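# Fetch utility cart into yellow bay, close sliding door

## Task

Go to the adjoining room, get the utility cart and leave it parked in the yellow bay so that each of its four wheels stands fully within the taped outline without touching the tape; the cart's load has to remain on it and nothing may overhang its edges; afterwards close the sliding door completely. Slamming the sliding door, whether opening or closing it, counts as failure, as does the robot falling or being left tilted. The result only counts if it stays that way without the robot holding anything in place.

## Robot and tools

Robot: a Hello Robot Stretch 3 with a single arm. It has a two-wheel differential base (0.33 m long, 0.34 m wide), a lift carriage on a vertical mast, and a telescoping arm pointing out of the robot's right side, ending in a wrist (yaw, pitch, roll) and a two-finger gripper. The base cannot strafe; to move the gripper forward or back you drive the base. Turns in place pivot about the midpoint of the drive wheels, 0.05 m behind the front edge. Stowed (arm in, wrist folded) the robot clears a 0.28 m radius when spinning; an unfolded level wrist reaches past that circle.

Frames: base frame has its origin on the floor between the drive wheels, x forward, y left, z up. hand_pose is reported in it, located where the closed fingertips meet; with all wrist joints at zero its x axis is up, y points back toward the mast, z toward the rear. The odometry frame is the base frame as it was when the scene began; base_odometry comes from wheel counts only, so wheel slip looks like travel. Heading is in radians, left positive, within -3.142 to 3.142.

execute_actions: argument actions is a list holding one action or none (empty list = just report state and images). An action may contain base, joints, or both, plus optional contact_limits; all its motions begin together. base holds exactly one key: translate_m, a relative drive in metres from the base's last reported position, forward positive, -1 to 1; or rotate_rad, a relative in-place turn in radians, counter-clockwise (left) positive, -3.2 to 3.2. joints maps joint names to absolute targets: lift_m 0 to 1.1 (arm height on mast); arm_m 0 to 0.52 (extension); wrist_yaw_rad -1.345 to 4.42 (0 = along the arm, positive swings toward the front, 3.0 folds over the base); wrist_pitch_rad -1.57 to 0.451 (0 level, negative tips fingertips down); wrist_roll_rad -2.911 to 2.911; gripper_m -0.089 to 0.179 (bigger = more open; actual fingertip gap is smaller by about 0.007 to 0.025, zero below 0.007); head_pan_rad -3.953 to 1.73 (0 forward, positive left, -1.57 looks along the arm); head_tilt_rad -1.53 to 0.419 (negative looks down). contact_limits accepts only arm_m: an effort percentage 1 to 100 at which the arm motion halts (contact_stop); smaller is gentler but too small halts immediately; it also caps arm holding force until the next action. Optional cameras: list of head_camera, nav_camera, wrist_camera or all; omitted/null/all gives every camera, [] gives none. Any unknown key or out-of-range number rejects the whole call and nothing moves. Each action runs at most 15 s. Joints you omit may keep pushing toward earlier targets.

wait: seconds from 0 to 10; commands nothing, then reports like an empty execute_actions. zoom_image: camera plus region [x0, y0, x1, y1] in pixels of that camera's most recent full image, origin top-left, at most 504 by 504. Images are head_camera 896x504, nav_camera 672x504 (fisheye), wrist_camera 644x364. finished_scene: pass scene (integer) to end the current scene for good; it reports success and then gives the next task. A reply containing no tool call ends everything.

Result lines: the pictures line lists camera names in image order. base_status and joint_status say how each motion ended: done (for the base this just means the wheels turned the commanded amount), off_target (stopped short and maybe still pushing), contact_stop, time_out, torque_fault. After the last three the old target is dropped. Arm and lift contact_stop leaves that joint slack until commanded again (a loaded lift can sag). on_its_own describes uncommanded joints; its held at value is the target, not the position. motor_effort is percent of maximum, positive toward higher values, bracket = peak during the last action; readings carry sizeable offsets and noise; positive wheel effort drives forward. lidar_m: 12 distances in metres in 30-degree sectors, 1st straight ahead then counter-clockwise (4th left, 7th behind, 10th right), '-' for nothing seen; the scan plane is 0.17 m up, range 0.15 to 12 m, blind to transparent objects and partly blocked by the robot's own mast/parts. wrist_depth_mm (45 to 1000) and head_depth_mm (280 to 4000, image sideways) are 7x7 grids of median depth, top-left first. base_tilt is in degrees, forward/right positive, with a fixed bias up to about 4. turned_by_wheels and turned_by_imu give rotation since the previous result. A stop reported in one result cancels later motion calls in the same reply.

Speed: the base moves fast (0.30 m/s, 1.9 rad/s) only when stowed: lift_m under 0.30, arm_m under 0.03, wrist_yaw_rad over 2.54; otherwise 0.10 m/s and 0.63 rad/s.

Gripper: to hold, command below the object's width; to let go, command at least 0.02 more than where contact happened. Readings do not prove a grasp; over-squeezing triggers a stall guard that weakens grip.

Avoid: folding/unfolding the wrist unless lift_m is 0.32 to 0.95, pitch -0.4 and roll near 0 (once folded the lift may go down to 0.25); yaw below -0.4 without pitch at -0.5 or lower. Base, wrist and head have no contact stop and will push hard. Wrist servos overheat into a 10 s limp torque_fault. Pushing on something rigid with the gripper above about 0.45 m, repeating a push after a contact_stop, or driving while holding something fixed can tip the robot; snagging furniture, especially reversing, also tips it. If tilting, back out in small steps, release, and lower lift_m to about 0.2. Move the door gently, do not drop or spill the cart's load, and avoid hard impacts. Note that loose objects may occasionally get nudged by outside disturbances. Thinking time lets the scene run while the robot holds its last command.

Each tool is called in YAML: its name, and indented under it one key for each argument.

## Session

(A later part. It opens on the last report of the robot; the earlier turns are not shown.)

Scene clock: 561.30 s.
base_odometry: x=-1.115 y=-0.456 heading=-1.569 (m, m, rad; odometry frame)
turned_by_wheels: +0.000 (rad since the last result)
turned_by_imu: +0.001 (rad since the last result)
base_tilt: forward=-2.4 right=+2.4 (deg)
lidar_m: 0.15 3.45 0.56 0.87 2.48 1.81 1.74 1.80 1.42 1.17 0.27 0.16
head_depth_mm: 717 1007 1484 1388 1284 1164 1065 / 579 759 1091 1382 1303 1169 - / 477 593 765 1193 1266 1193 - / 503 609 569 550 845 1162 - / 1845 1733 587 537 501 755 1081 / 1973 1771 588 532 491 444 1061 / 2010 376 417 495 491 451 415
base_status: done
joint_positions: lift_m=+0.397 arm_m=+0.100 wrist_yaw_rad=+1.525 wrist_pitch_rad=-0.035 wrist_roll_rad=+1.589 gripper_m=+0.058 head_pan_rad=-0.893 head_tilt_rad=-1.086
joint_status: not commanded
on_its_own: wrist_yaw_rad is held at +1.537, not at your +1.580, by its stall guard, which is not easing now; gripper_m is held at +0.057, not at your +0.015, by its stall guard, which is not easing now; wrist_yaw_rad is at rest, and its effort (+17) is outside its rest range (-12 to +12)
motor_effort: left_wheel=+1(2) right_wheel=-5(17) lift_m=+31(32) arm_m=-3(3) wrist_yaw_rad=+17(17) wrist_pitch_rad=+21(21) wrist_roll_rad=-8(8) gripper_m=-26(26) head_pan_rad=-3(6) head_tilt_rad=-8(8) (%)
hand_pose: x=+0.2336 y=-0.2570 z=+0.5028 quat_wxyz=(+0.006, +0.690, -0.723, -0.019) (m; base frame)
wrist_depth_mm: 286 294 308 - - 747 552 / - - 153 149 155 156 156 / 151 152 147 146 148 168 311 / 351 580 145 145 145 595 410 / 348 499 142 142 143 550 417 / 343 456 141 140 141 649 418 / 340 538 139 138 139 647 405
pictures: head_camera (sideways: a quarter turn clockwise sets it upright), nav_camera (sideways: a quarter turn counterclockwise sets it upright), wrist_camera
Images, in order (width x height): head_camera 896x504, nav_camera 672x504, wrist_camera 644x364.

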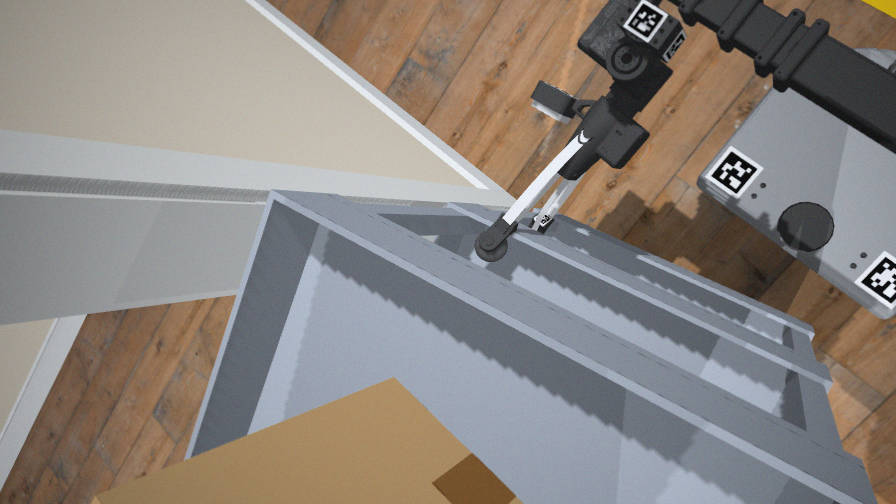

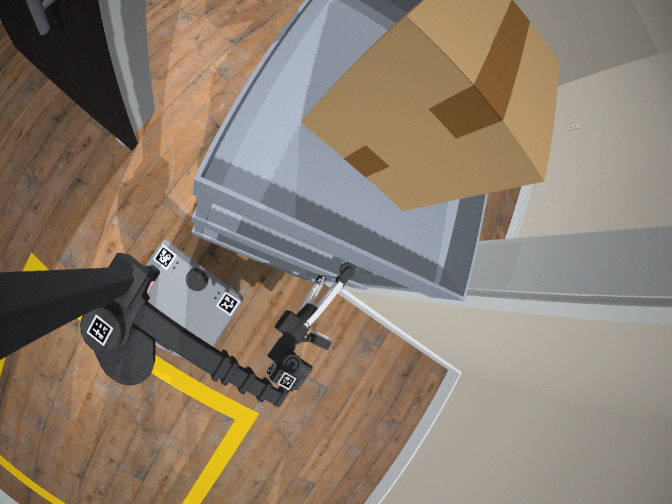

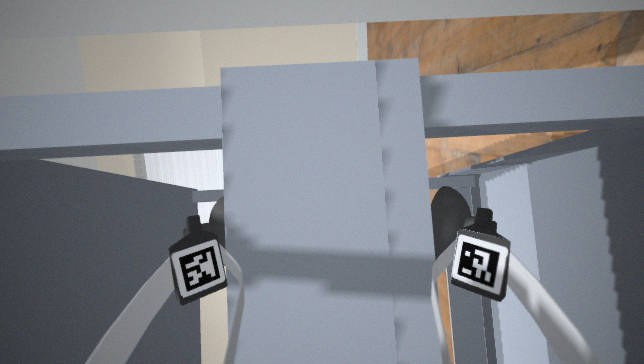

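execute_actions:
  actions:
    - {"base":{"translate_m":-0.15},"joints":{"head_pan_rad":-0.2,"head_tilt_rad":-0.9}}

Scene clock: 567.80 s.
base_odometry: x=-1.116 y=-0.306 heading=-1.568 (m, m, rad; odometry frame)
turned_by_wheels: +0.000 (rad since the last result)
turned_by_imu: +0.001 (rad since the last result)
base_tilt: forward=-2.4 right=+2.4 (deg)
lidar_m: 0.15 0.15 0.64 1.43 2.28 1.66 1.59 1.64 1.43 1.37 0.28 0.17
head_depth_mm: 2481 2141 419 593 523 783 1089 / 2757 367 374 475 526 735 1079 / 467 369 365 459 527 491 1050 / 471 370 355 446 521 475 900 / 475 374 346 432 522 471 702 / 481 377 338 436 534 473 514 / 2606 749 692 618 534 469 1082
base_status: done
joint_positions: lift_m=+0.397 arm_m=+0.100 wrist_yaw_rad=+1.522 wrist_pitch_rad=-0.035 wrist_roll_rad=+1.588 gripper_m=+0.058 head_pan_rad=-0.207 head_tilt_rad=-0.902
joint_status: all done
on_its_own: wrist_yaw_rad is held at +1.537, not at your +1.580, by its stall guard, which is not easing now; gripper_m is held at +0.057, not at your +0.015, by its stall guard, which is not easing now; wrist_yaw_rad is at rest, and its effort (+20) is outside its rest range (-12 to +12)
motor_effort: left_wheel=+1(2) right_wheel=-5(16) lift_m=+32(32) arm_m=-3(2) wrist_yaw_rad=+20(21) wrist_pitch_rad=+22(22) wrist_roll_rad=-7(7) gripper_m=-26(26) head_pan_rad=+4(46) head_tilt_rad=+1(19) (%)
hand_pose: x=+0.2336 y=-0.2577 z=+0.5027 quat_wxyz=(+0.007, +0.689, -0.724, -0.019) (m; base frame)
wrist_depth_mm: 330 332 335 338 355 357 371 / 444 408 150 146 146 153 154 / 149 150 144 145 146 171 353 / 347 543 143 144 144 614 410 / 348 496 142 142 143 552 416 / 342 454 141 141 142 639 422 / 338 540 140 140 141 635 404
pictures: head_camera (sideways: a quarter turn clockwise sets it upright), nav_camera (sideways: a quarter turn counterclockwise sets it upright), wrist_camera
Images, in order (width x height): head_camera 896x504, nav_camera 672x504, wrist_camera 644x364.

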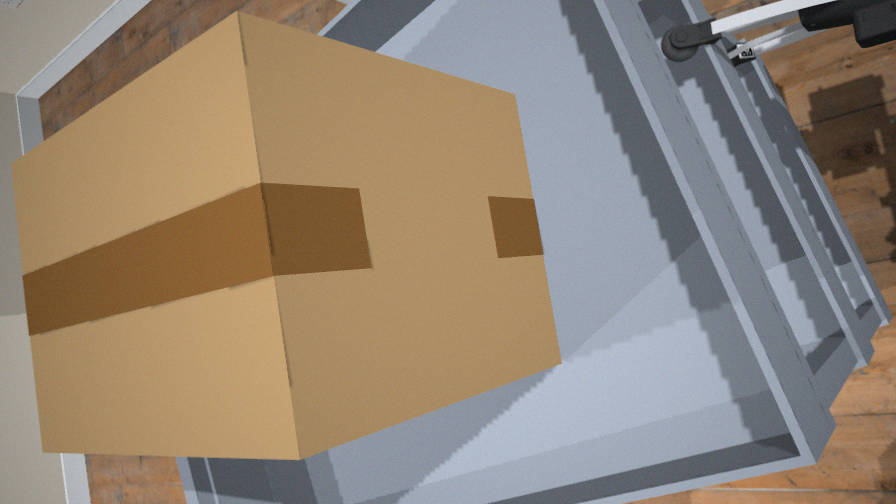

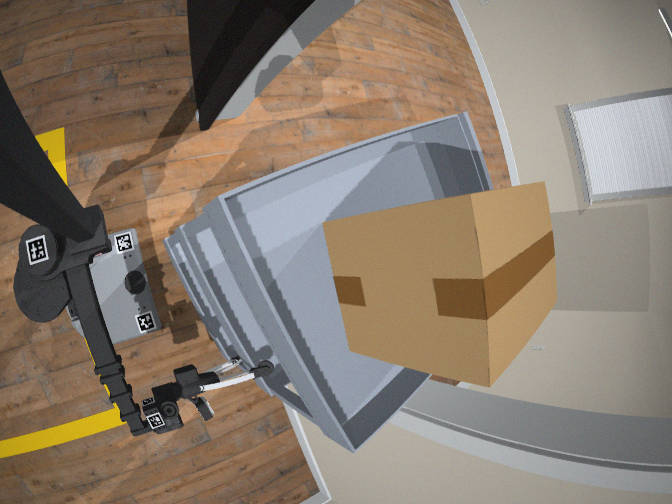

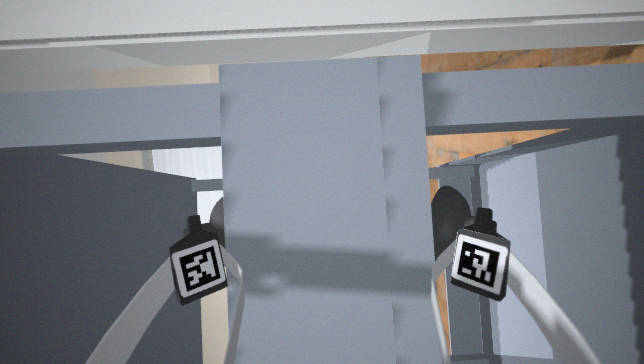

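execute_actions:
  actions:
    - {"base":{"translate_m":-0.2},"joints":{"head_pan_rad":0.2,"head_tilt_rad":-0.8}}

Scene clock: 573.57 s.
base_odometry: x=-1.116 y=-0.106 heading=-1.568 (m, m, rad; odometry frame)
turned_by_wheels: +0.000 (rad since the last result)
turned_by_imu: +0.002 (rad since the last result)
base_tilt: forward=-2.3 right=+2.4 (deg)
lidar_m: 0.17 0.17 0.81 2.40 1.99 1.45 1.39 1.43 1.42 1.37 0.28 0.18
head_depth_mm: 2769 445 349 375 463 483 450 / 2860 448 353 393 488 486 452 / 2902 2677 388 419 527 489 619 / 2991 2679 790 667 566 490 624 / 3067 2688 2105 1651 567 472 512 / 3123 2735 2117 1741 1451 1275 1132 / 3193 2754 2142 1143 1219 1282 1139
base_status: done
joint_positions: lift_m=+0.397 arm_m=+0.100 wrist_yaw_rad=+1.520 wrist_pitch_rad=-0.036 wrist_roll_rad=+1.585 gripper_m=+0.058 head_pan_rad=+0.193 head_tilt_rad=-0.803
joint_status: all done
on_its_own: wrist_yaw_rad is held at +1.537, not at your +1.580, by its stall guard, which is not easing now; gripper_m is held at +0.057, not at your +0.015, by its stall guard, which is not easing now; wrist_yaw_rad is at rest, and its effort (+23) is outside its rest range (-12 to +12)
motor_effort: left_wheel=+1(2) right_wheel=-5(17) lift_m=+31(32) arm_m=-3(3) wrist_yaw_rad=+23(23) wrist_pitch_rad=+22(22) wrist_roll_rad=-6(7) gripper_m=-26(25) head_pan_rad=+5(37) head_tilt_rad=+3(13) (%)
hand_pose: x=+0.2335 y=-0.2582 z=+0.5026 quat_wxyz=(+0.008, +0.689, -0.725, -0.018) (m; base frame)
wrist_depth_mm: 525 528 533 535 532 541 537 / 520 529 142 142 142 149 150 / 146 147 142 142 143 505 375 / 350 511 142 142 143 613 413 / 347 496 142 142 143 548 414 / 344 459 142 142 143 627 419 / 339 542 142 142 143 638 406
pictures: head_camera (sideways: a quarter turn clockwise sets it upright), nav_camera (sideways: a quarter turn counterclockwise sets it upright), wrist_camera
Images, in order (width x height): head_camera 896x504, nav_camera 672x504, wrist_camera 644x364.

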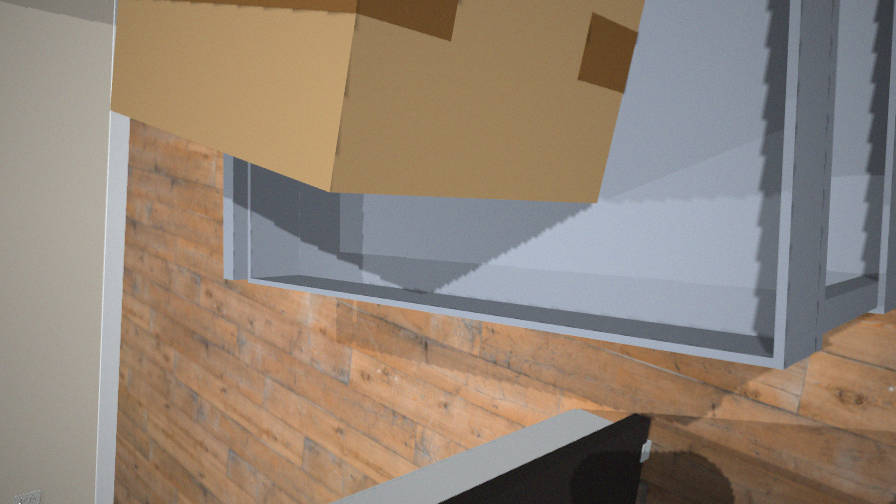

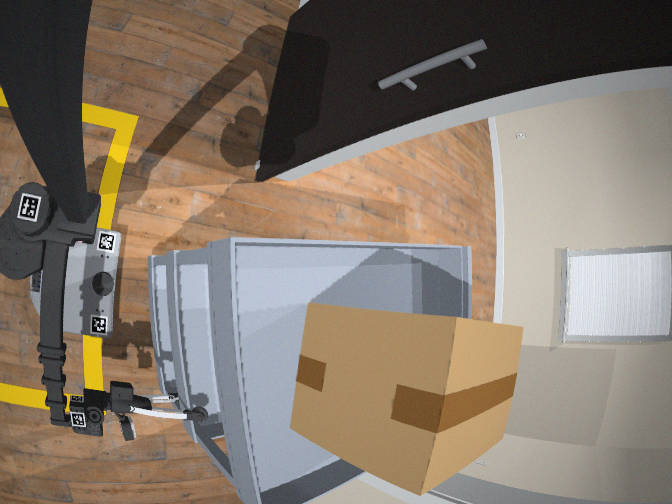

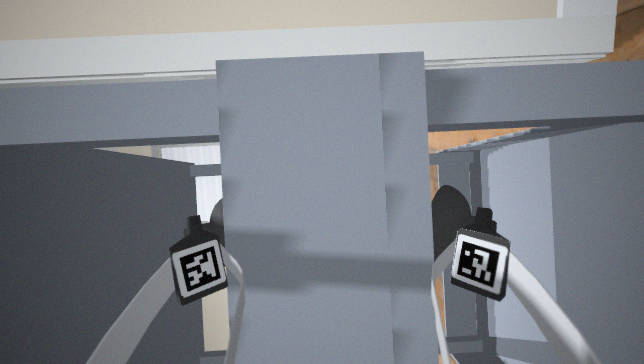

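execute_actions:
  actions:
    - {"base":{"translate_m":-0.5},"joints":{"head_pan_rad":0.0,"head_tilt_rad":-0.9}}

Scene clock: 583.00 s.
base_odometry: x=-1.118 y=+0.394 heading=-1.568 (m, m, rad; odometry frame)
turned_by_wheels: +0.000 (rad since the last result)
turned_by_imu: +0.003 (rad since the last result)
base_tilt: forward=-2.4 right=+2.4 (deg)
lidar_m: 0.20 0.21 1.52 2.40 1.27 0.93 0.89 0.92 1.26 1.37 0.29 0.21
head_depth_mm: 476 373 377 462 527 735 1047 / 480 376 389 481 529 738 1049 / 485 379 402 501 531 742 1050 / 2918 407 439 564 534 744 1060 / 2916 835 708 614 535 558 1092 / 2952 2334 1922 1587 540 1198 1109 / 3026 2349 1469 1559 1412 1242 1109
base_status: done
joint_positions: lift_m=+0.397 arm_m=+0.100 wrist_yaw_rad=+1.520 wrist_pitch_rad=-0.036 wrist_roll_rad=+1.577 gripper_m=+0.058 head_pan_rad=+0.007 head_tilt_rad=-0.889
joint_status: all done
on_its_own: wrist_yaw_rad is held at +1.537, not at your +1.580, by its stall guard, which is not easing now; gripper_m is held at +0.057, not at your +0.015, by its stall guard, which is not easing now; wrist_yaw_rad is at rest, and its effort (+23) is outside its rest range (-12 to +12)
motor_effort: left_wheel=+1(2) right_wheel=-4(16) lift_m=+31(32) arm_m=-3(3) wrist_yaw_rad=+23(23) wrist_pitch_rad=+22(22) wrist_roll_rad=-3(6) gripper_m=-26(27) head_pan_rad=-3(24) head_tilt_rad=-7(20) (%)
hand_pose: x=+0.2335 y=-0.2582 z=+0.5025 quat_wxyz=(+0.011, +0.689, -0.725, -0.015) (m; base frame)
wrist_depth_mm: 994 993 - - - 855 580 / - 137 132 132 133 141 141 / 138 139 135 135 136 531 389 / 350 505 138 138 139 608 412 / 349 502 141 141 142 544 415 / 344 460 144 144 146 627 417 / 340 552 694 148 149 635 403
pictures: head_camera (sideways: a quarter turn clockwise sets it upright), nav_camera (sideways: a quarter turn counterclockwise sets it upright), wrist_camera
Images, in order (width x height): head_camera 896x504, nav_camera 672x504, wrist_camera 644x364.

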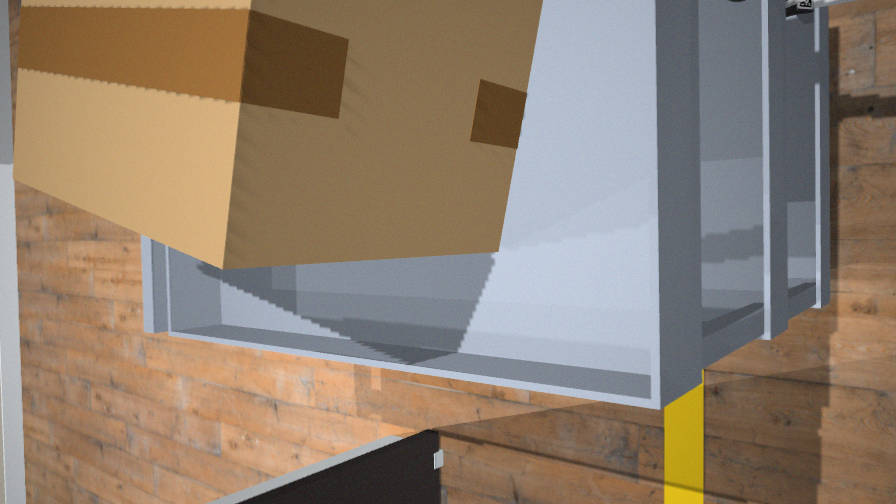

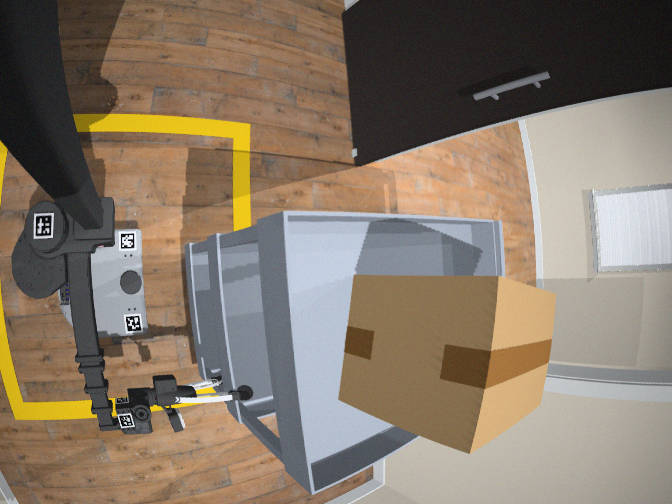

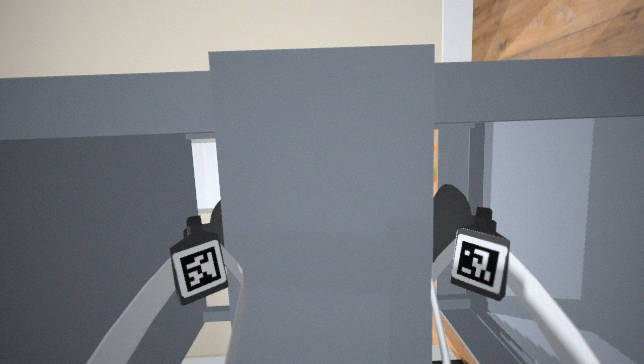

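execute_actions:
  actions:
    - {"joints":{"head_pan_rad":-0.75,"head_tilt_rad":-0.95}}
  cameras: ["head_camera"]

Scene clock: 606.23 s.
base_odometry: x=-1.118 y=+0.394 heading=-1.568 (m, m, rad; odometry frame)
turned_by_wheels: +0.000 (rad since the last result)
turned_by_imu: +0.000 (rad since the last result)
base_tilt: forward=-2.3 right=+2.4 (deg)
lidar_m: 0.20 0.21 1.53 2.40 1.27 0.93 0.89 0.92 1.26 1.37 0.29 0.21
head_depth_mm: 1400 1583 1727 1524 1337 1205 1067 / 1522 1738 1768 1444 1341 1243 1093 / 1522 1805 1781 586 799 1173 1112 / 1375 1610 649 592 541 963 1090 / 1262 1424 631 561 522 771 1013 / 1139 372 421 512 524 483 728 / 443 359 392 471 525 469 644
base_status: not commanded
joint_positions: lift_m=+0.397 arm_m=+0.100 wrist_yaw_rad=+1.520 wrist_pitch_rad=-0.036 wrist_roll_rad=+1.577 gripper_m=+0.058 head_pan_rad=-0.743 head_tilt_rad=-0.938
joint_status: all done
on_its_own: wrist_yaw_rad is held at +1.537, not at your +1.580, by its stall guard, which is not easing now; gripper_m is held at +0.057, not at your +0.015, by its stall guard, which is not easing now; wrist_yaw_rad is at rest, and its effort (+23) is outside its rest range (-12 to +12)
motor_effort: left_wheel=+0(1) right_wheel=-5(4) lift_m=+32(32) arm_m=-3(2) wrist_yaw_rad=+23(23) wrist_pitch_rad=+22(22) wrist_roll_rad=-3(3) gripper_m=-26(26) head_pan_rad=-3(48) head_tilt_rad=-7(17) (%)
hand_pose: x=+0.2335 y=-0.2582 z=+0.5025 quat_wxyz=(+0.011, +0.689, -0.725, -0.015) (m; base frame)
wrist_depth_mm: 995 - - - - 838 575 / - 137 132 132 133 141 141 / 138 139 135 135 136 526 390 / 350 506 138 138 139 613 411 / 348 502 140 141 142 545 416 / 344 463 144 144 146 627 418 / 342 543 686 148 149 629 400
pictures: head_camera (sideways: a quarter turn clockwise sets it upright)
Images, in order (width x height): head_camera 896x504.

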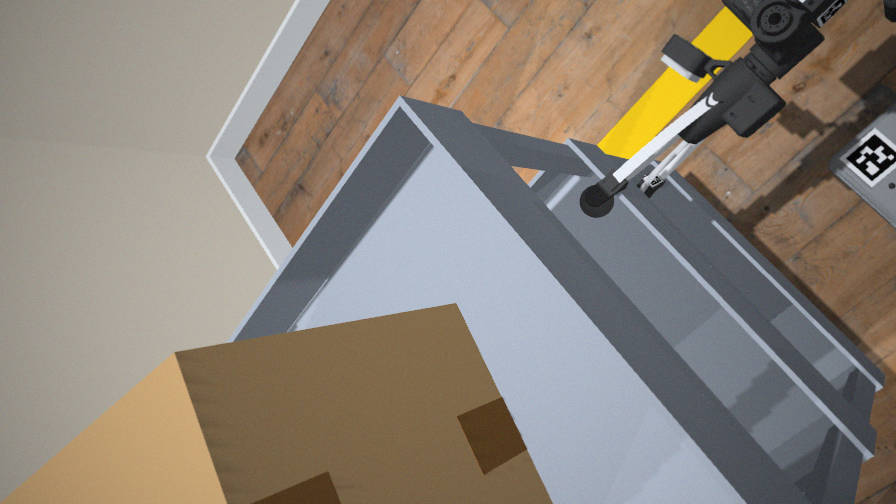

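execute_actions:
  actions:
    - {"base":{"translate_m":-0.27},"joints":{"arm_m":0.06,"head_pan_rad":0.0,"head_tilt_rad":-0.9}}

Scene clock: 625.70 s.
base_odometry: x=-1.118 y=+0.664 heading=-1.568 (m, m, rad; odometry frame)
turned_by_wheels: +0.000 (rad since the last result)
turned_by_imu: +0.002 (rad since the last result)
base_tilt: forward=-2.4 right=+2.4 (deg)
lidar_m: 0.24 0.26 1.90 2.40 0.89 0.65 0.62 0.64 0.88 1.37 0.29 0.24
head_depth_mm: 459 364 390 481 524 730 1063 / 464 372 412 507 525 761 1060 / 467 383 436 542 527 773 1070 / 2734 396 461 573 530 802 1083 / 2900 711 684 599 540 808 1100 / 2889 2266 1832 589 544 1188 1113 / 2918 1563 1670 1602 1329 1239 1110
base_status: done
joint_positions: lift_m=+0.397 arm_m=+0.060 wrist_yaw_rad=+1.617 wrist_pitch_rad=-0.038 wrist_roll_rad=+1.565 gripper_m=+0.058 head_pan_rad=-0.007 head_tilt_rad=-0.902
joint_status: all done
on_its_own: wrist_yaw_rad is held at +1.606, not at your +1.580, by its stall guard, which is not easing now; gripper_m is held at +0.057, not at your +0.015, by its stall guard, which is not easing now; wrist_yaw_rad is at rest, and its effort (-13) is outside its rest range (-12 to +12)
motor_effort: left_wheel=+2(6) right_wheel=-6(20) lift_m=+32(31) arm_m=+3(9) wrist_yaw_rad=-13(70) wrist_pitch_rad=+23(23) wrist_roll_rad=+2(3) gripper_m=-26(26) head_pan_rad=+5(48) head_tilt_rad=+1(9) (%)
hand_pose: x=+0.2335 y=-0.1930 z=+0.5019 quat_wxyz=(+0.016, +0.723, -0.691, -0.011) (m; base frame)
wrist_depth_mm: - - - - - 797 521 / 137 121 114 115 116 124 125 / 125 125 122 122 124 534 372 / 343 509 131 131 132 609 408 / 350 502 139 140 142 543 412 / 348 468 153 151 156 605 415 / 346 579 - 165 171 562 398
pictures: head_camera (sideways: a quarter turn clockwise sets it upright), nav_camera (sideways: a quarter turn counterclockwise sets it upright), wrist_camera
Images, in order (width x height): head_camera 896x504, nav_camera 672x504, wrist_camera 644x364.

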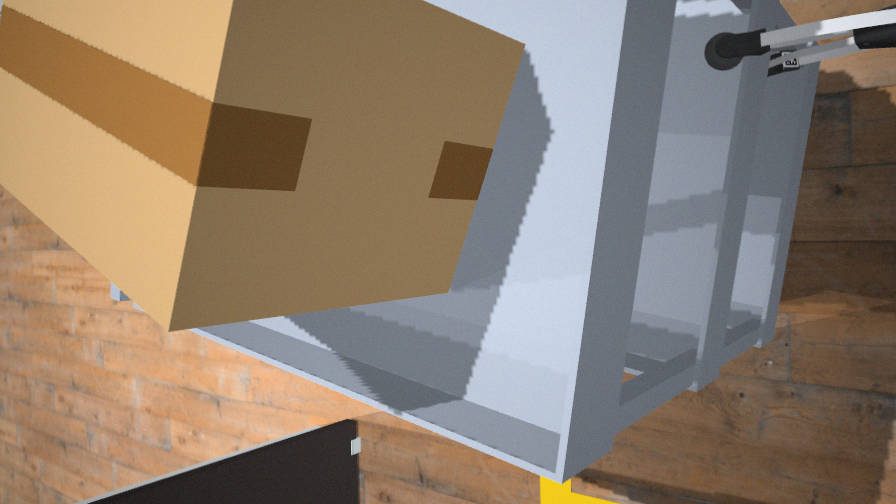

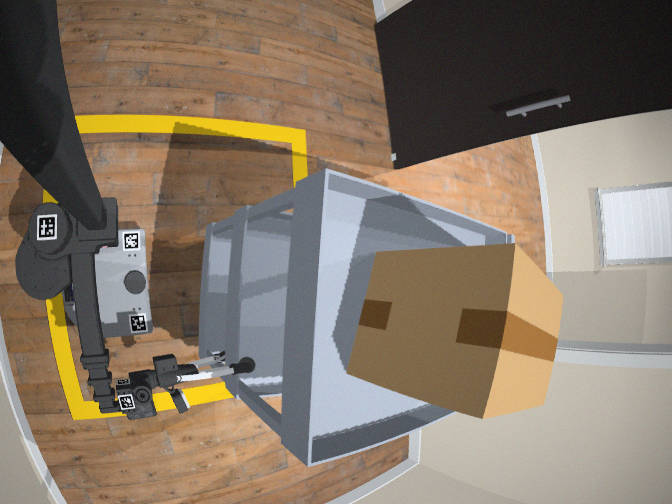

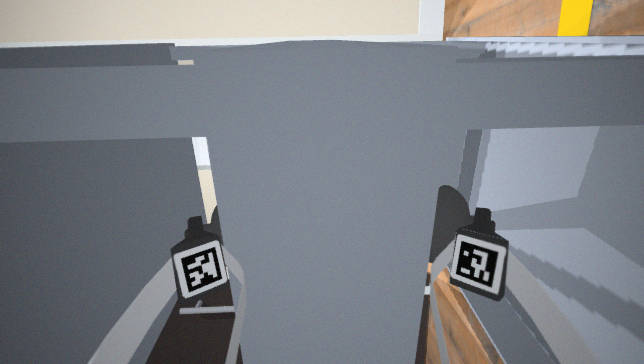

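execute_actions:
  actions:
    - {"base":{"translate_m":-0.21},"joints":{"arm_m":0.08,"head_pan_rad":0.0,"head_tilt_rad":-0.9}}

Scene clock: 645.47 s.
base_odometry: x=-1.119 y=+0.874 heading=-1.568 (m, m, rad; odometry frame)
turned_by_wheels: +0.000 (rad since the last result)
turned_by_imu: +0.001 (rad since the last result)
base_tilt: forward=-2.3 right=+2.4 (deg)
lidar_m: 0.24 0.27 2.21 1.65 0.59 0.43 0.41 0.43 0.58 1.38 0.30 0.24
head_depth_mm: 459 366 403 490 523 758 1048 / 464 378 425 522 526 770 1061 / 468 392 449 561 528 786 1064 / 2831 407 486 583 531 805 1085 / 2880 2263 699 609 542 809 1102 / 2871 2264 1875 590 528 1216 1106 / 2674 1659 1845 1611 1395 1238 1116
base_status: done
joint_positions: lift_m=+0.397 arm_m=+0.080 wrist_yaw_rad=+1.595 wrist_pitch_rad=-0.038 wrist_roll_rad=+1.573 gripper_m=+0.058 head_pan_rad=-0.007 head_tilt_rad=-0.902
joint_status: all done
on_its_own: wrist_yaw_rad is held at +1.606, not at your +1.580, by its stall guard, which is not easing now; gripper_m is held at +0.057, not at your +0.015, by its stall guard, which is not easing now; wrist_yaw_rad is at rest, and its effort (+15) is outside its rest range (-12 to +12)
motor_effort: left_wheel=+1(5) right_wheel=-4(21) lift_m=+31(31) arm_m=+3(12) wrist_yaw_rad=+15(71) wrist_pitch_rad=+23(23) wrist_roll_rad=-2(2) gripper_m=-27(26) head_pan_rad=+3(4) head_tilt_rad=+1(0) (%)
hand_pose: x=+0.2337 y=-0.2187 z=+0.5019 quat_wxyz=(+0.013, +0.715, -0.699, -0.014) (m; base frame)
wrist_depth_mm: - - - - - 789 551 / 310 122 115 116 118 126 127 / 126 127 123 123 125 532 372 / 348 509 132 131 133 604 409 / 349 501 139 140 142 541 415 / 347 460 152 151 155 607 414 / 345 550 - 163 169 564 401
pictures: head_camera (sideways: a quarter turn clockwise sets it upright), nav_camera (sideways: a quarter turn counterclockwise sets it upright), wrist_camera
Images, in order (width x height): head_camera 896x504, nav_camera 672x504, wrist_camera 644x364.

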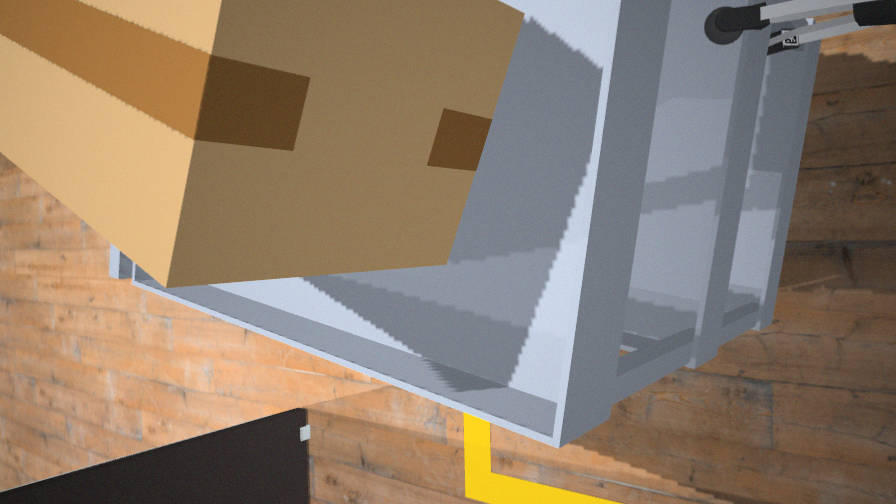

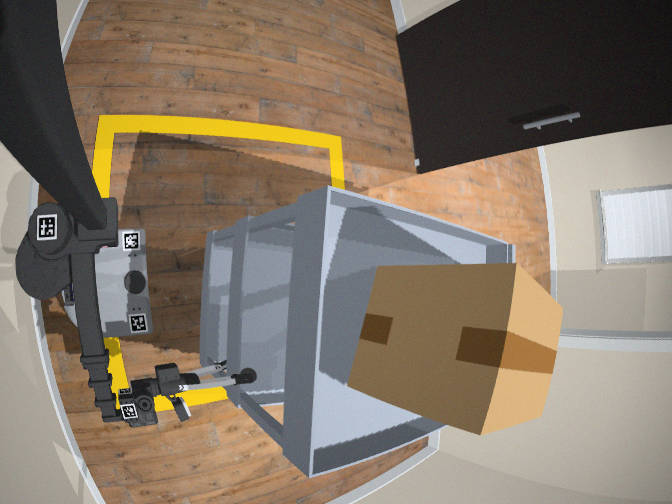

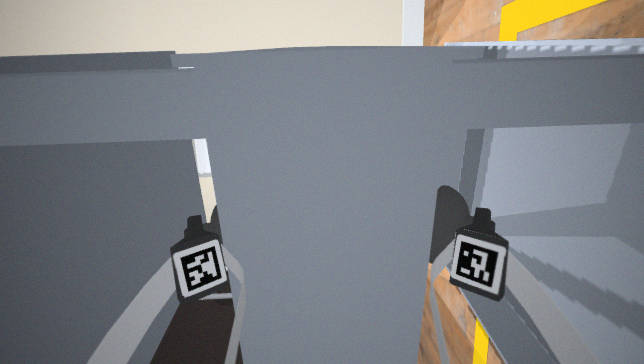

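execute_actions:
  actions:
    - {"base":{"translate_m":-0.08},"joints":{"head_pan_rad":0.1,"head_tilt_rad":-1.0}}

Scene clock: 660.57 s.
base_odometry: x=-1.119 y=+0.954 heading=-1.568 (m, m, rad; odometry frame)
turned_by_wheels: +0.000 (rad since the last result)
turned_by_imu: +0.001 (rad since the last result)
base_tilt: forward=-2.4 right=+2.3 (deg)
lidar_m: 0.25 0.27 2.40 1.33 0.48 0.35 0.33 0.34 0.47 1.28 0.30 0.25
head_depth_mm: 377 372 445 533 515 783 1091 / 380 395 478 554 518 958 1085 / 404 427 516 567 529 1050 1102 / 2365 720 648 569 806 1095 1106 / 2384 1987 633 560 731 1189 1111 / 1636 1858 1724 1492 1337 1213 1101 / 1568 1870 1724 1514 1345 1214 1106
base_status: done
joint_positions: lift_m=+0.397 arm_m=+0.080 wrist_yaw_rad=+1.568 wrist_pitch_rad=-0.038 wrist_roll_rad=+1.575 gripper_m=+0.058 head_pan_rad=+0.093 head_tilt_rad=-0.988
joint_status: all done
on_its_own: gripper_m is held at +0.057, not at your +0.015, by its stall guard, which is not easing now
motor_effort: left_wheel=+1(2) right_wheel=-5(19) lift_m=+32(32) arm_m=+1(2) wrist_yaw_rad=-6(34) wrist_pitch_rad=+23(23) wrist_roll_rad=-2(2) gripper_m=-26(26) head_pan_rad=+3(18) head_tilt_rad=-7(24) (%)
hand_pose: x=+0.2338 y=-0.2257 z=+0.5019 quat_wxyz=(+0.013, +0.706, -0.708, -0.015) (m; base frame)
wrist_depth_mm: - - - - - 788 550 / 333 123 116 117 119 127 127 / 128 127 124 124 126 530 372 / 345 516 132 132 135 602 413 / 349 502 140 141 142 544 413 / 346 461 152 151 155 617 414 / 342 531 - 163 168 565 400
pictures: head_camera (sideways: a quarter turn clockwise sets it upright), nav_camera (sideways: a quarter turn counterclockwise sets it upright), wrist_camera
Images, in order (width x height): head_camera 896x504, nav_camera 672x504, wrist_camera 644x364.

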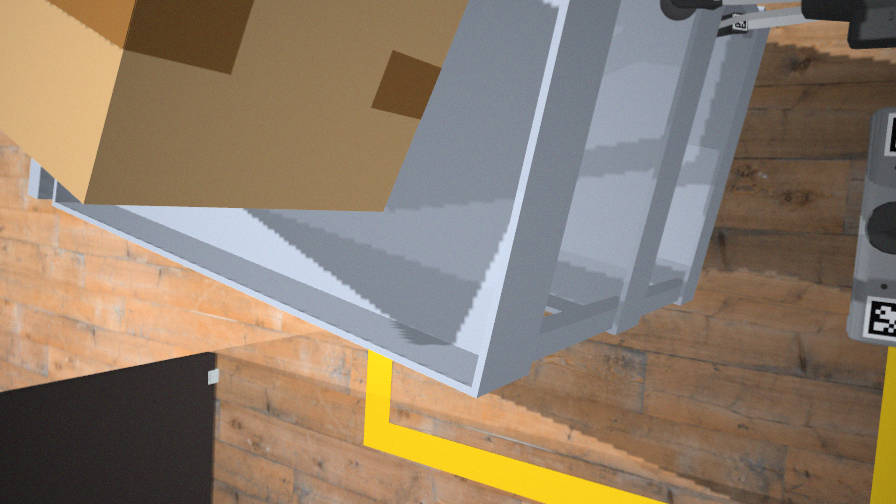

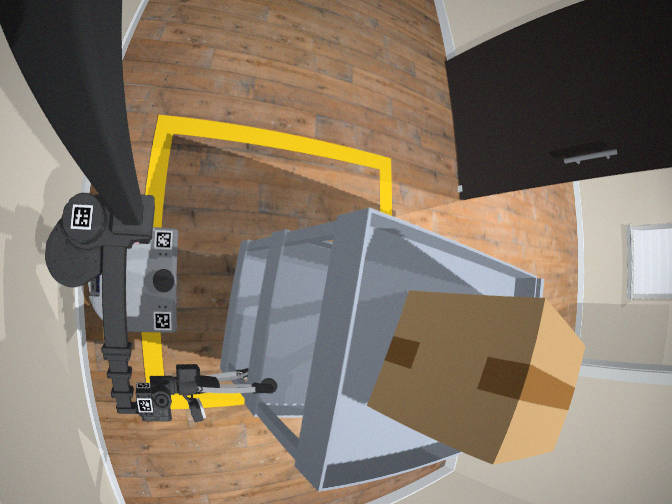

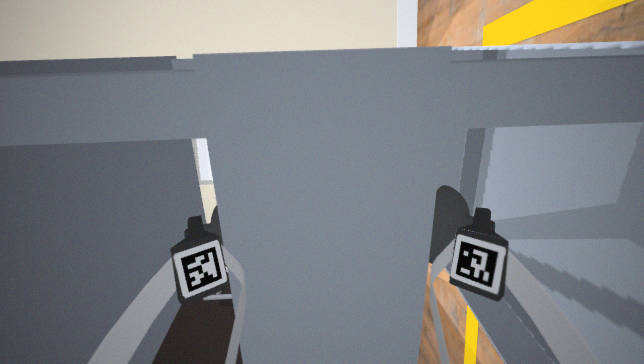

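execute_actions:
  actions:
    - {"joints":{"gripper_m":0.175}}
  cameras: ["wrist_camera","head_camera"]

execute_actions:
  actions:
    - {"base":{"translate_m":-0.03},"joints":{"wrist_yaw_rad":2.3,"arm_m":0.04}}

Scene clock: 672.93 s.
base_odometry: x=-1.119 y=+0.954 heading=-1.568 (m, m, rad; odometry frame)
turned_by_wheels: +0.000 (rad since the last result)
turned_by_imu: +0.000 (rad since the last result)
base_tilt: forward=-2.4 right=+2.4 (deg)
lidar_m: 0.25 0.27 2.39 1.33 0.48 0.35 0.33 0.35 0.47 1.28 0.30 0.25
head_depth_mm: 377 372 445 535 515 772 1085 / 380 395 477 553 519 956 1088 / 404 428 517 567 529 1057 1100 / 2355 723 648 567 805 1091 1107 / 2365 1985 634 563 733 1183 1101 / 1624 1854 1725 1479 1330 1213 1097 / 1583 1867 1718 1512 1341 1213 1103
base_status: not commanded
joint_positions: lift_m=+0.397 arm_m=+0.080 wrist_yaw_rad=+1.565 wrist_pitch_rad=-0.022 wrist_roll_rad=+1.575 gripper_m=+0.175 head_pan_rad=+0.093 head_tilt_rad=-0.988
joint_status: all done
motor_effort: left_wheel=+1(1) right_wheel=-2(7) lift_m=+31(32) arm_m=+1(0) wrist_yaw_rad=-2(6) wrist_pitch_rad=+14(25) wrist_roll_rad=-2(2) gripper_m=+0(99) head_pan_rad=+5(4) head_tilt_rad=-7(7) (%)
hand_pose: x=+0.2343 y=-0.2264 z=+0.5061 quat_wxyz=(+0.007, +0.705, -0.709, -0.009) (m; base frame)
wrist_depth_mm: - - - - - 853 564 / 323 124 118 117 117 125 126 / 129 129 124 124 124 519 380 / 341 492 134 131 132 635 422 / 339 568 677 140 141 715 404 / 320 564 671 150 153 650 - / 351 474 - 161 165 592 439
pictures: head_camera (sideways: a quarter turn clockwise sets it upright), wrist_camera
Images, in order (width x height): head_camera 896x504, wrist_camera 644x364.

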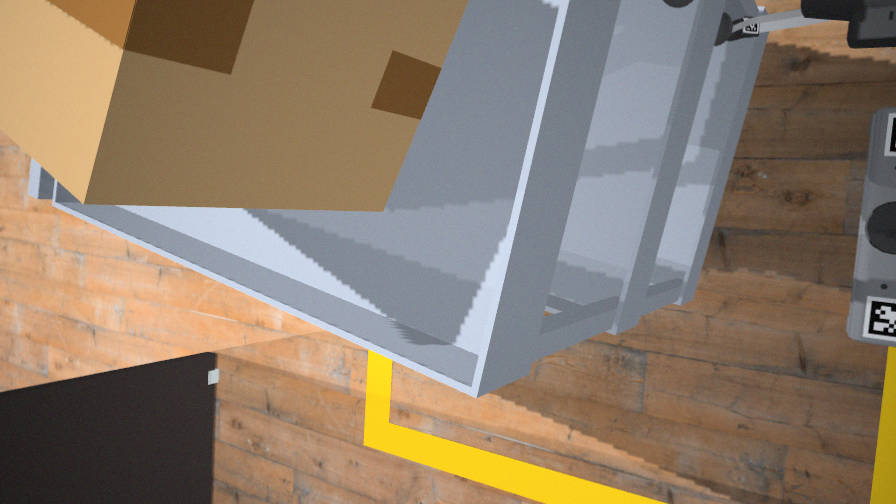

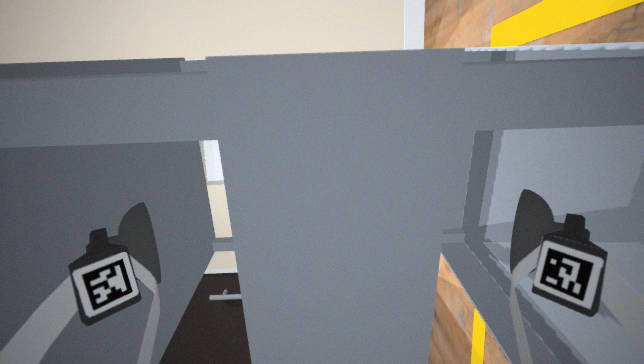

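Scene clock: 674.57 s.
base_odometry: x=-1.120 y=+0.984 heading=-1.568 (m, m, rad; odometry frame)
turned_by_wheels: +0.000 (rad since the last result)
turned_by_imu: +0.000 (rad since the last result)
base_tilt: forward=-2.3 right=+2.4 (deg)
lidar_m: 0.28 0.30 2.43 1.21 0.43 0.32 0.30 0.32 0.43 1.17 0.34 0.28
head_depth_mm: 377 403 481 550 521 965 1098 / 390 428 517 563 799 1053 1103 / 408 462 568 565 813 1084 1089 / 2350 724 650 572 839 1148 1104 / 2377 1969 624 552 871 1199 1108 / 1628 1862 1714 1479 1347 1205 1098 / 1607 1883 1717 1512 1349 1210 1102
base_status: done
joint_positions: lift_m=+0.397 arm_m=+0.040 wrist_yaw_rad=+2.298 wrist_pitch_rad=-0.021 wrist_roll_rad=+1.575 gripper_m=+0.175 head_pan_rad=+0.093 head_tilt_rad=-0.988
joint_status: all done
motor_effort: left_wheel=+1(2) right_wheel=-1(4) lift_m=+31(31) arm_m=-3(4) wrist_yaw_rad=+3(7) wrist_pitch_rad=+13(13) wrist_roll_rad=-2(2) gripper_m=+1(1) head_pan_rad=+4(4) head_tilt_rad=-7(7) (%)
hand_pose: x=+0.1696 y=-0.0153 z=+0.5062 quat_wxyz=(+0.009, +0.912, -0.409, -0.006) (m; base frame)
wrist_depth_mm: 348 508 - 179 - 510 410 / 347 - - 214 - 882 416 / 345 - - 264 - 837 397 / 349 370 361 350 375 751 376 / - - - - - - 574 / - - - - - 972 - / - - - - - 947 625
pictures: head_camera (sideways: a quarter turn clockwise sets it upright), nav_camera (sideways: a quarter turn counterclockwise sets it upright), wrist_camera
Images, in order (width x height): head_camera 896x504, nav_camera 672x504, wrist_camera 644x364.

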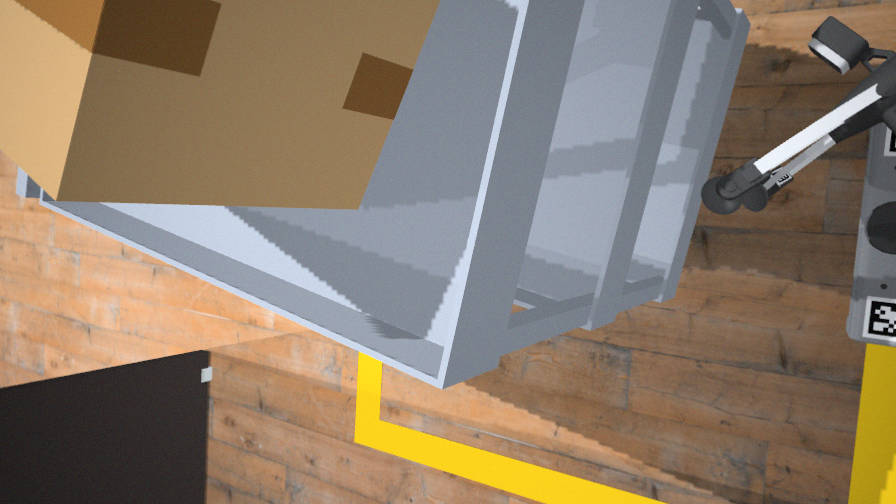

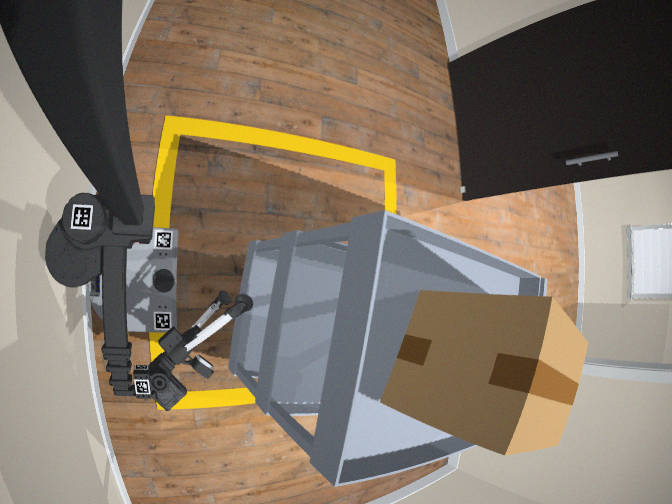

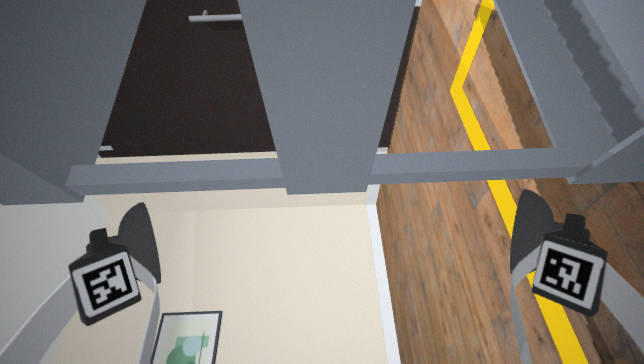

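execute_actions:
  actions:
    - {"joints":{"gripper_m":0.0,"wrist_pitch_rad":-0.4,"wrist_roll_rad":0.0,"arm_m":0.0}}
  cameras: []

execute_actions:
  actions:
    - {"joints":{"wrist_yaw_rad":3.0,"head_pan_rad":0.8,"head_tilt_rad":-0.8}}
  cameras: ["nav_camera"]

Scene clock: 679.13 s.
base_odometry: x=-1.120 y=+0.984 heading=-1.568 (m, m, rad; odometry frame)
turned_by_wheels: +0.000 (rad since the last result)
turned_by_imu: +0.000 (rad since the last result)
base_tilt: forward=-2.3 right=+2.4 (deg)
lidar_m: 0.27 0.30 2.44 1.21 0.43 0.32 0.30 0.31 0.43 1.17 0.34 0.28
head_depth_mm: 377 402 480 552 520 962 1079 / 389 428 518 564 799 1050 1098 / 407 462 567 566 814 1110 1102 / 2343 727 650 568 840 1147 1109 / 2378 1994 625 553 869 1206 1107 / 1634 1875 1716 1474 1344 1206 1103 / 1607 1876 1722 1510 1343 1214 1104
base_status: not commanded
joint_positions: lift_m=+0.397 arm_m=+0.002 wrist_yaw_rad=+2.298 wrist_pitch_rad=-0.413 wrist_roll_rad=+0.004 gripper_m=+0.000 head_pan_rad=+0.093 head_tilt_rad=-0.988
joint_status: all done
joint sent to its limit — the command would take arm_m past its lower limit, so that joint was sent only as far as its limit.
motor_effort: left_wheel=+1(1) right_wheel=-1(1) lift_m=+31(32) arm_m=-3(3) wrist_yaw_rad=+2(3) wrist_pitch_rad=+8(13) wrist_roll_rad=-2(3) gripper_m=-3(98) head_pan_rad=+5(4) head_tilt_rad=-7(7) (%)
hand_pose: x=+0.1467 y=+0.0025 z=+0.4111 quat_wxyz=(+0.416, +0.692, -0.151, +0.571) (m; base frame)
wrist_depth_mm: - - - 310 229 184 153 / - - - - - 715 161 / - - - - - 697 665 / 926 904 878 835 573 597 587 / 764 756 745 - 506 498 490 / 638 636 626 591 432 429 422 / 556 552 544 535 514 375 370
pictures: none
No camera images: the call's "cameras" was empty. Leave "cameras" out to get every camera's image.

Scene clock: 680.43 s.
base_odometry: x=-1.120 y=+0.984 heading=-1.568 (m, m, rad; odometry frame)
turned_by_wheels: +0.000 (rad since the last result)
turned_by_imu: +0.000 (rad since the last result)
base_tilt: forward=-2.3 right=+2.4 (deg)
lidar_m: 0.28 0.30 2.44 1.21 0.43 0.32 0.30 0.31 0.43 1.17 0.34 0.28
head_depth_mm: 1595 1768 1945 1704 533 755 711 / 1747 1940 2050 1709 1457 758 927 / 1897 2162 2071 1715 1459 1263 1119 / 2129 2432 2116 1734 1474 1266 1121 / 2390 2599 2126 1741 1478 1279 1129 / 2431 2616 2124 1733 1478 1284 1130 / 2237 2450 2148 1757 1479 1280 1131
base_status: not commanded
joint_positions: lift_m=+0.397 arm_m=+0.002 wrist_yaw_rad=+2.998 wrist_pitch_rad=-0.413 wrist_roll_rad=+0.004 gripper_m=+0.000 head_pan_rad=+0.793 head_tilt_rad=-0.804
joint_status: all done
motor_effort: left_wheel=+1(1) right_wheel=-1(2) lift_m=+31(31) arm_m=-3(3) wrist_yaw_rad=+3(4) wrist_pitch_rad=+8(8) wrist_roll_rad=-2(1) gripper_m=-2(3) head_pan_rad=+5(49) head_tilt_rad=+2(26) (%)
hand_pose: x=+0.0110 y=+0.0756 z=+0.4111 quat_wxyz=(+0.195, +0.702, +0.095, +0.679) (m; base frame)
wrist_depth_mm: 445 - - - - - - / 441 - - - - - - / 434 572 - - - - - / 425 580 893 874 860 841 833 / 411 591 742 - 714 702 667 / 401 584 - 600 598 601 364 / 389 529 - 566 532 526 347
pictures: nav_camera (sideways: a quarter turn counterclockwise sets it upright)
Images, in order (width x height): nav_camera 672x504.

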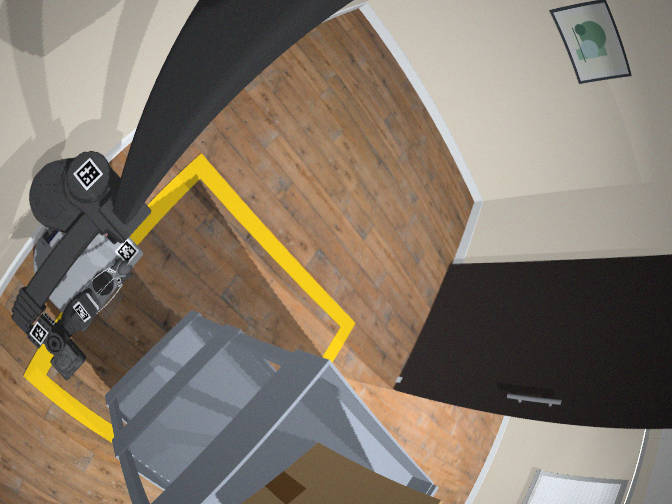

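execute_actions:
  actions:
    - {"base":{"rotate_rad":0.77}}
  cameras: ["nav_camera"]

Scene clock: 685.70 s.
base_odometry: x=-1.120 y=+0.984 heading=-0.798 (m, m, rad; odometry frame)
turned_by_wheels: +0.770 (rad since the last result)
turned_by_imu: +0.773 (rad since the last result)
base_tilt: forward=-2.4 right=+2.4 (deg)
lidar_m: 1.91 2.39 0.63 0.36 0.30 0.30 0.35 0.59 1.38 0.30 0.28 0.28
head_depth_mm: 2077 2362 2058 1708 1464 1262 1116 / 2060 2347 2078 1709 1466 1263 1113 / 2100 2383 2108 1721 1460 1266 1121 / 2056 2373 2105 1720 1468 1274 1120 / 2025 2255 2031 1716 1474 1281 1127 / 1364 1329 1305 1292 1257 1191 1096 / 920 911 903 886 876 858 848
base_status: done
joint_positions: lift_m=+0.397 arm_m=+0.002 wrist_yaw_rad=+2.998 wrist_pitch_rad=-0.414 wrist_roll_rad=+0.004 gripper_m=+0.000 head_pan_rad=+0.793 head_tilt_rad=-0.803
joint_status: not commanded
motor_effort: left_wheel=-2(4) right_wheel=+2(4) lift_m=+32(31) arm_m=-3(2) wrist_yaw_rad=+3(3) wrist_pitch_rad=+8(9) wrist_roll_rad=-2(2) gripper_m=-3(3) head_pan_rad=+5(4) head_tilt_rad=+2(2) (%)
hand_pose: x=+0.0109 y=+0.0756 z=+0.4110 quat_wxyz=(+0.195, +0.702, +0.095, +0.679) (m; base frame)
wrist_depth_mm: 252 - 385 528 825 - - / 267 - 418 574 975 - - / 280 313 457 633 959 - - / 293 338 507 681 861 830 825 / 307 367 558 - 715 706 689 / 324 398 - 596 608 599 591 / 335 418 - 567 532 532 516
pictures: nav_camera (sideways: a quarter turn counterclockwise sets it upright)
Images, in order (width x height): nav_camera 672x504.

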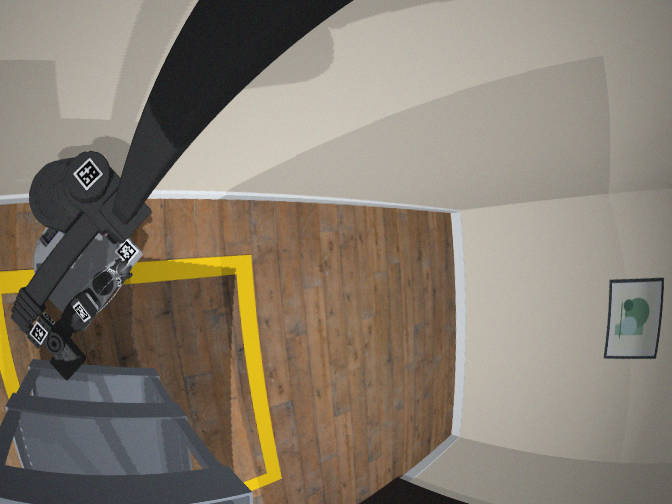

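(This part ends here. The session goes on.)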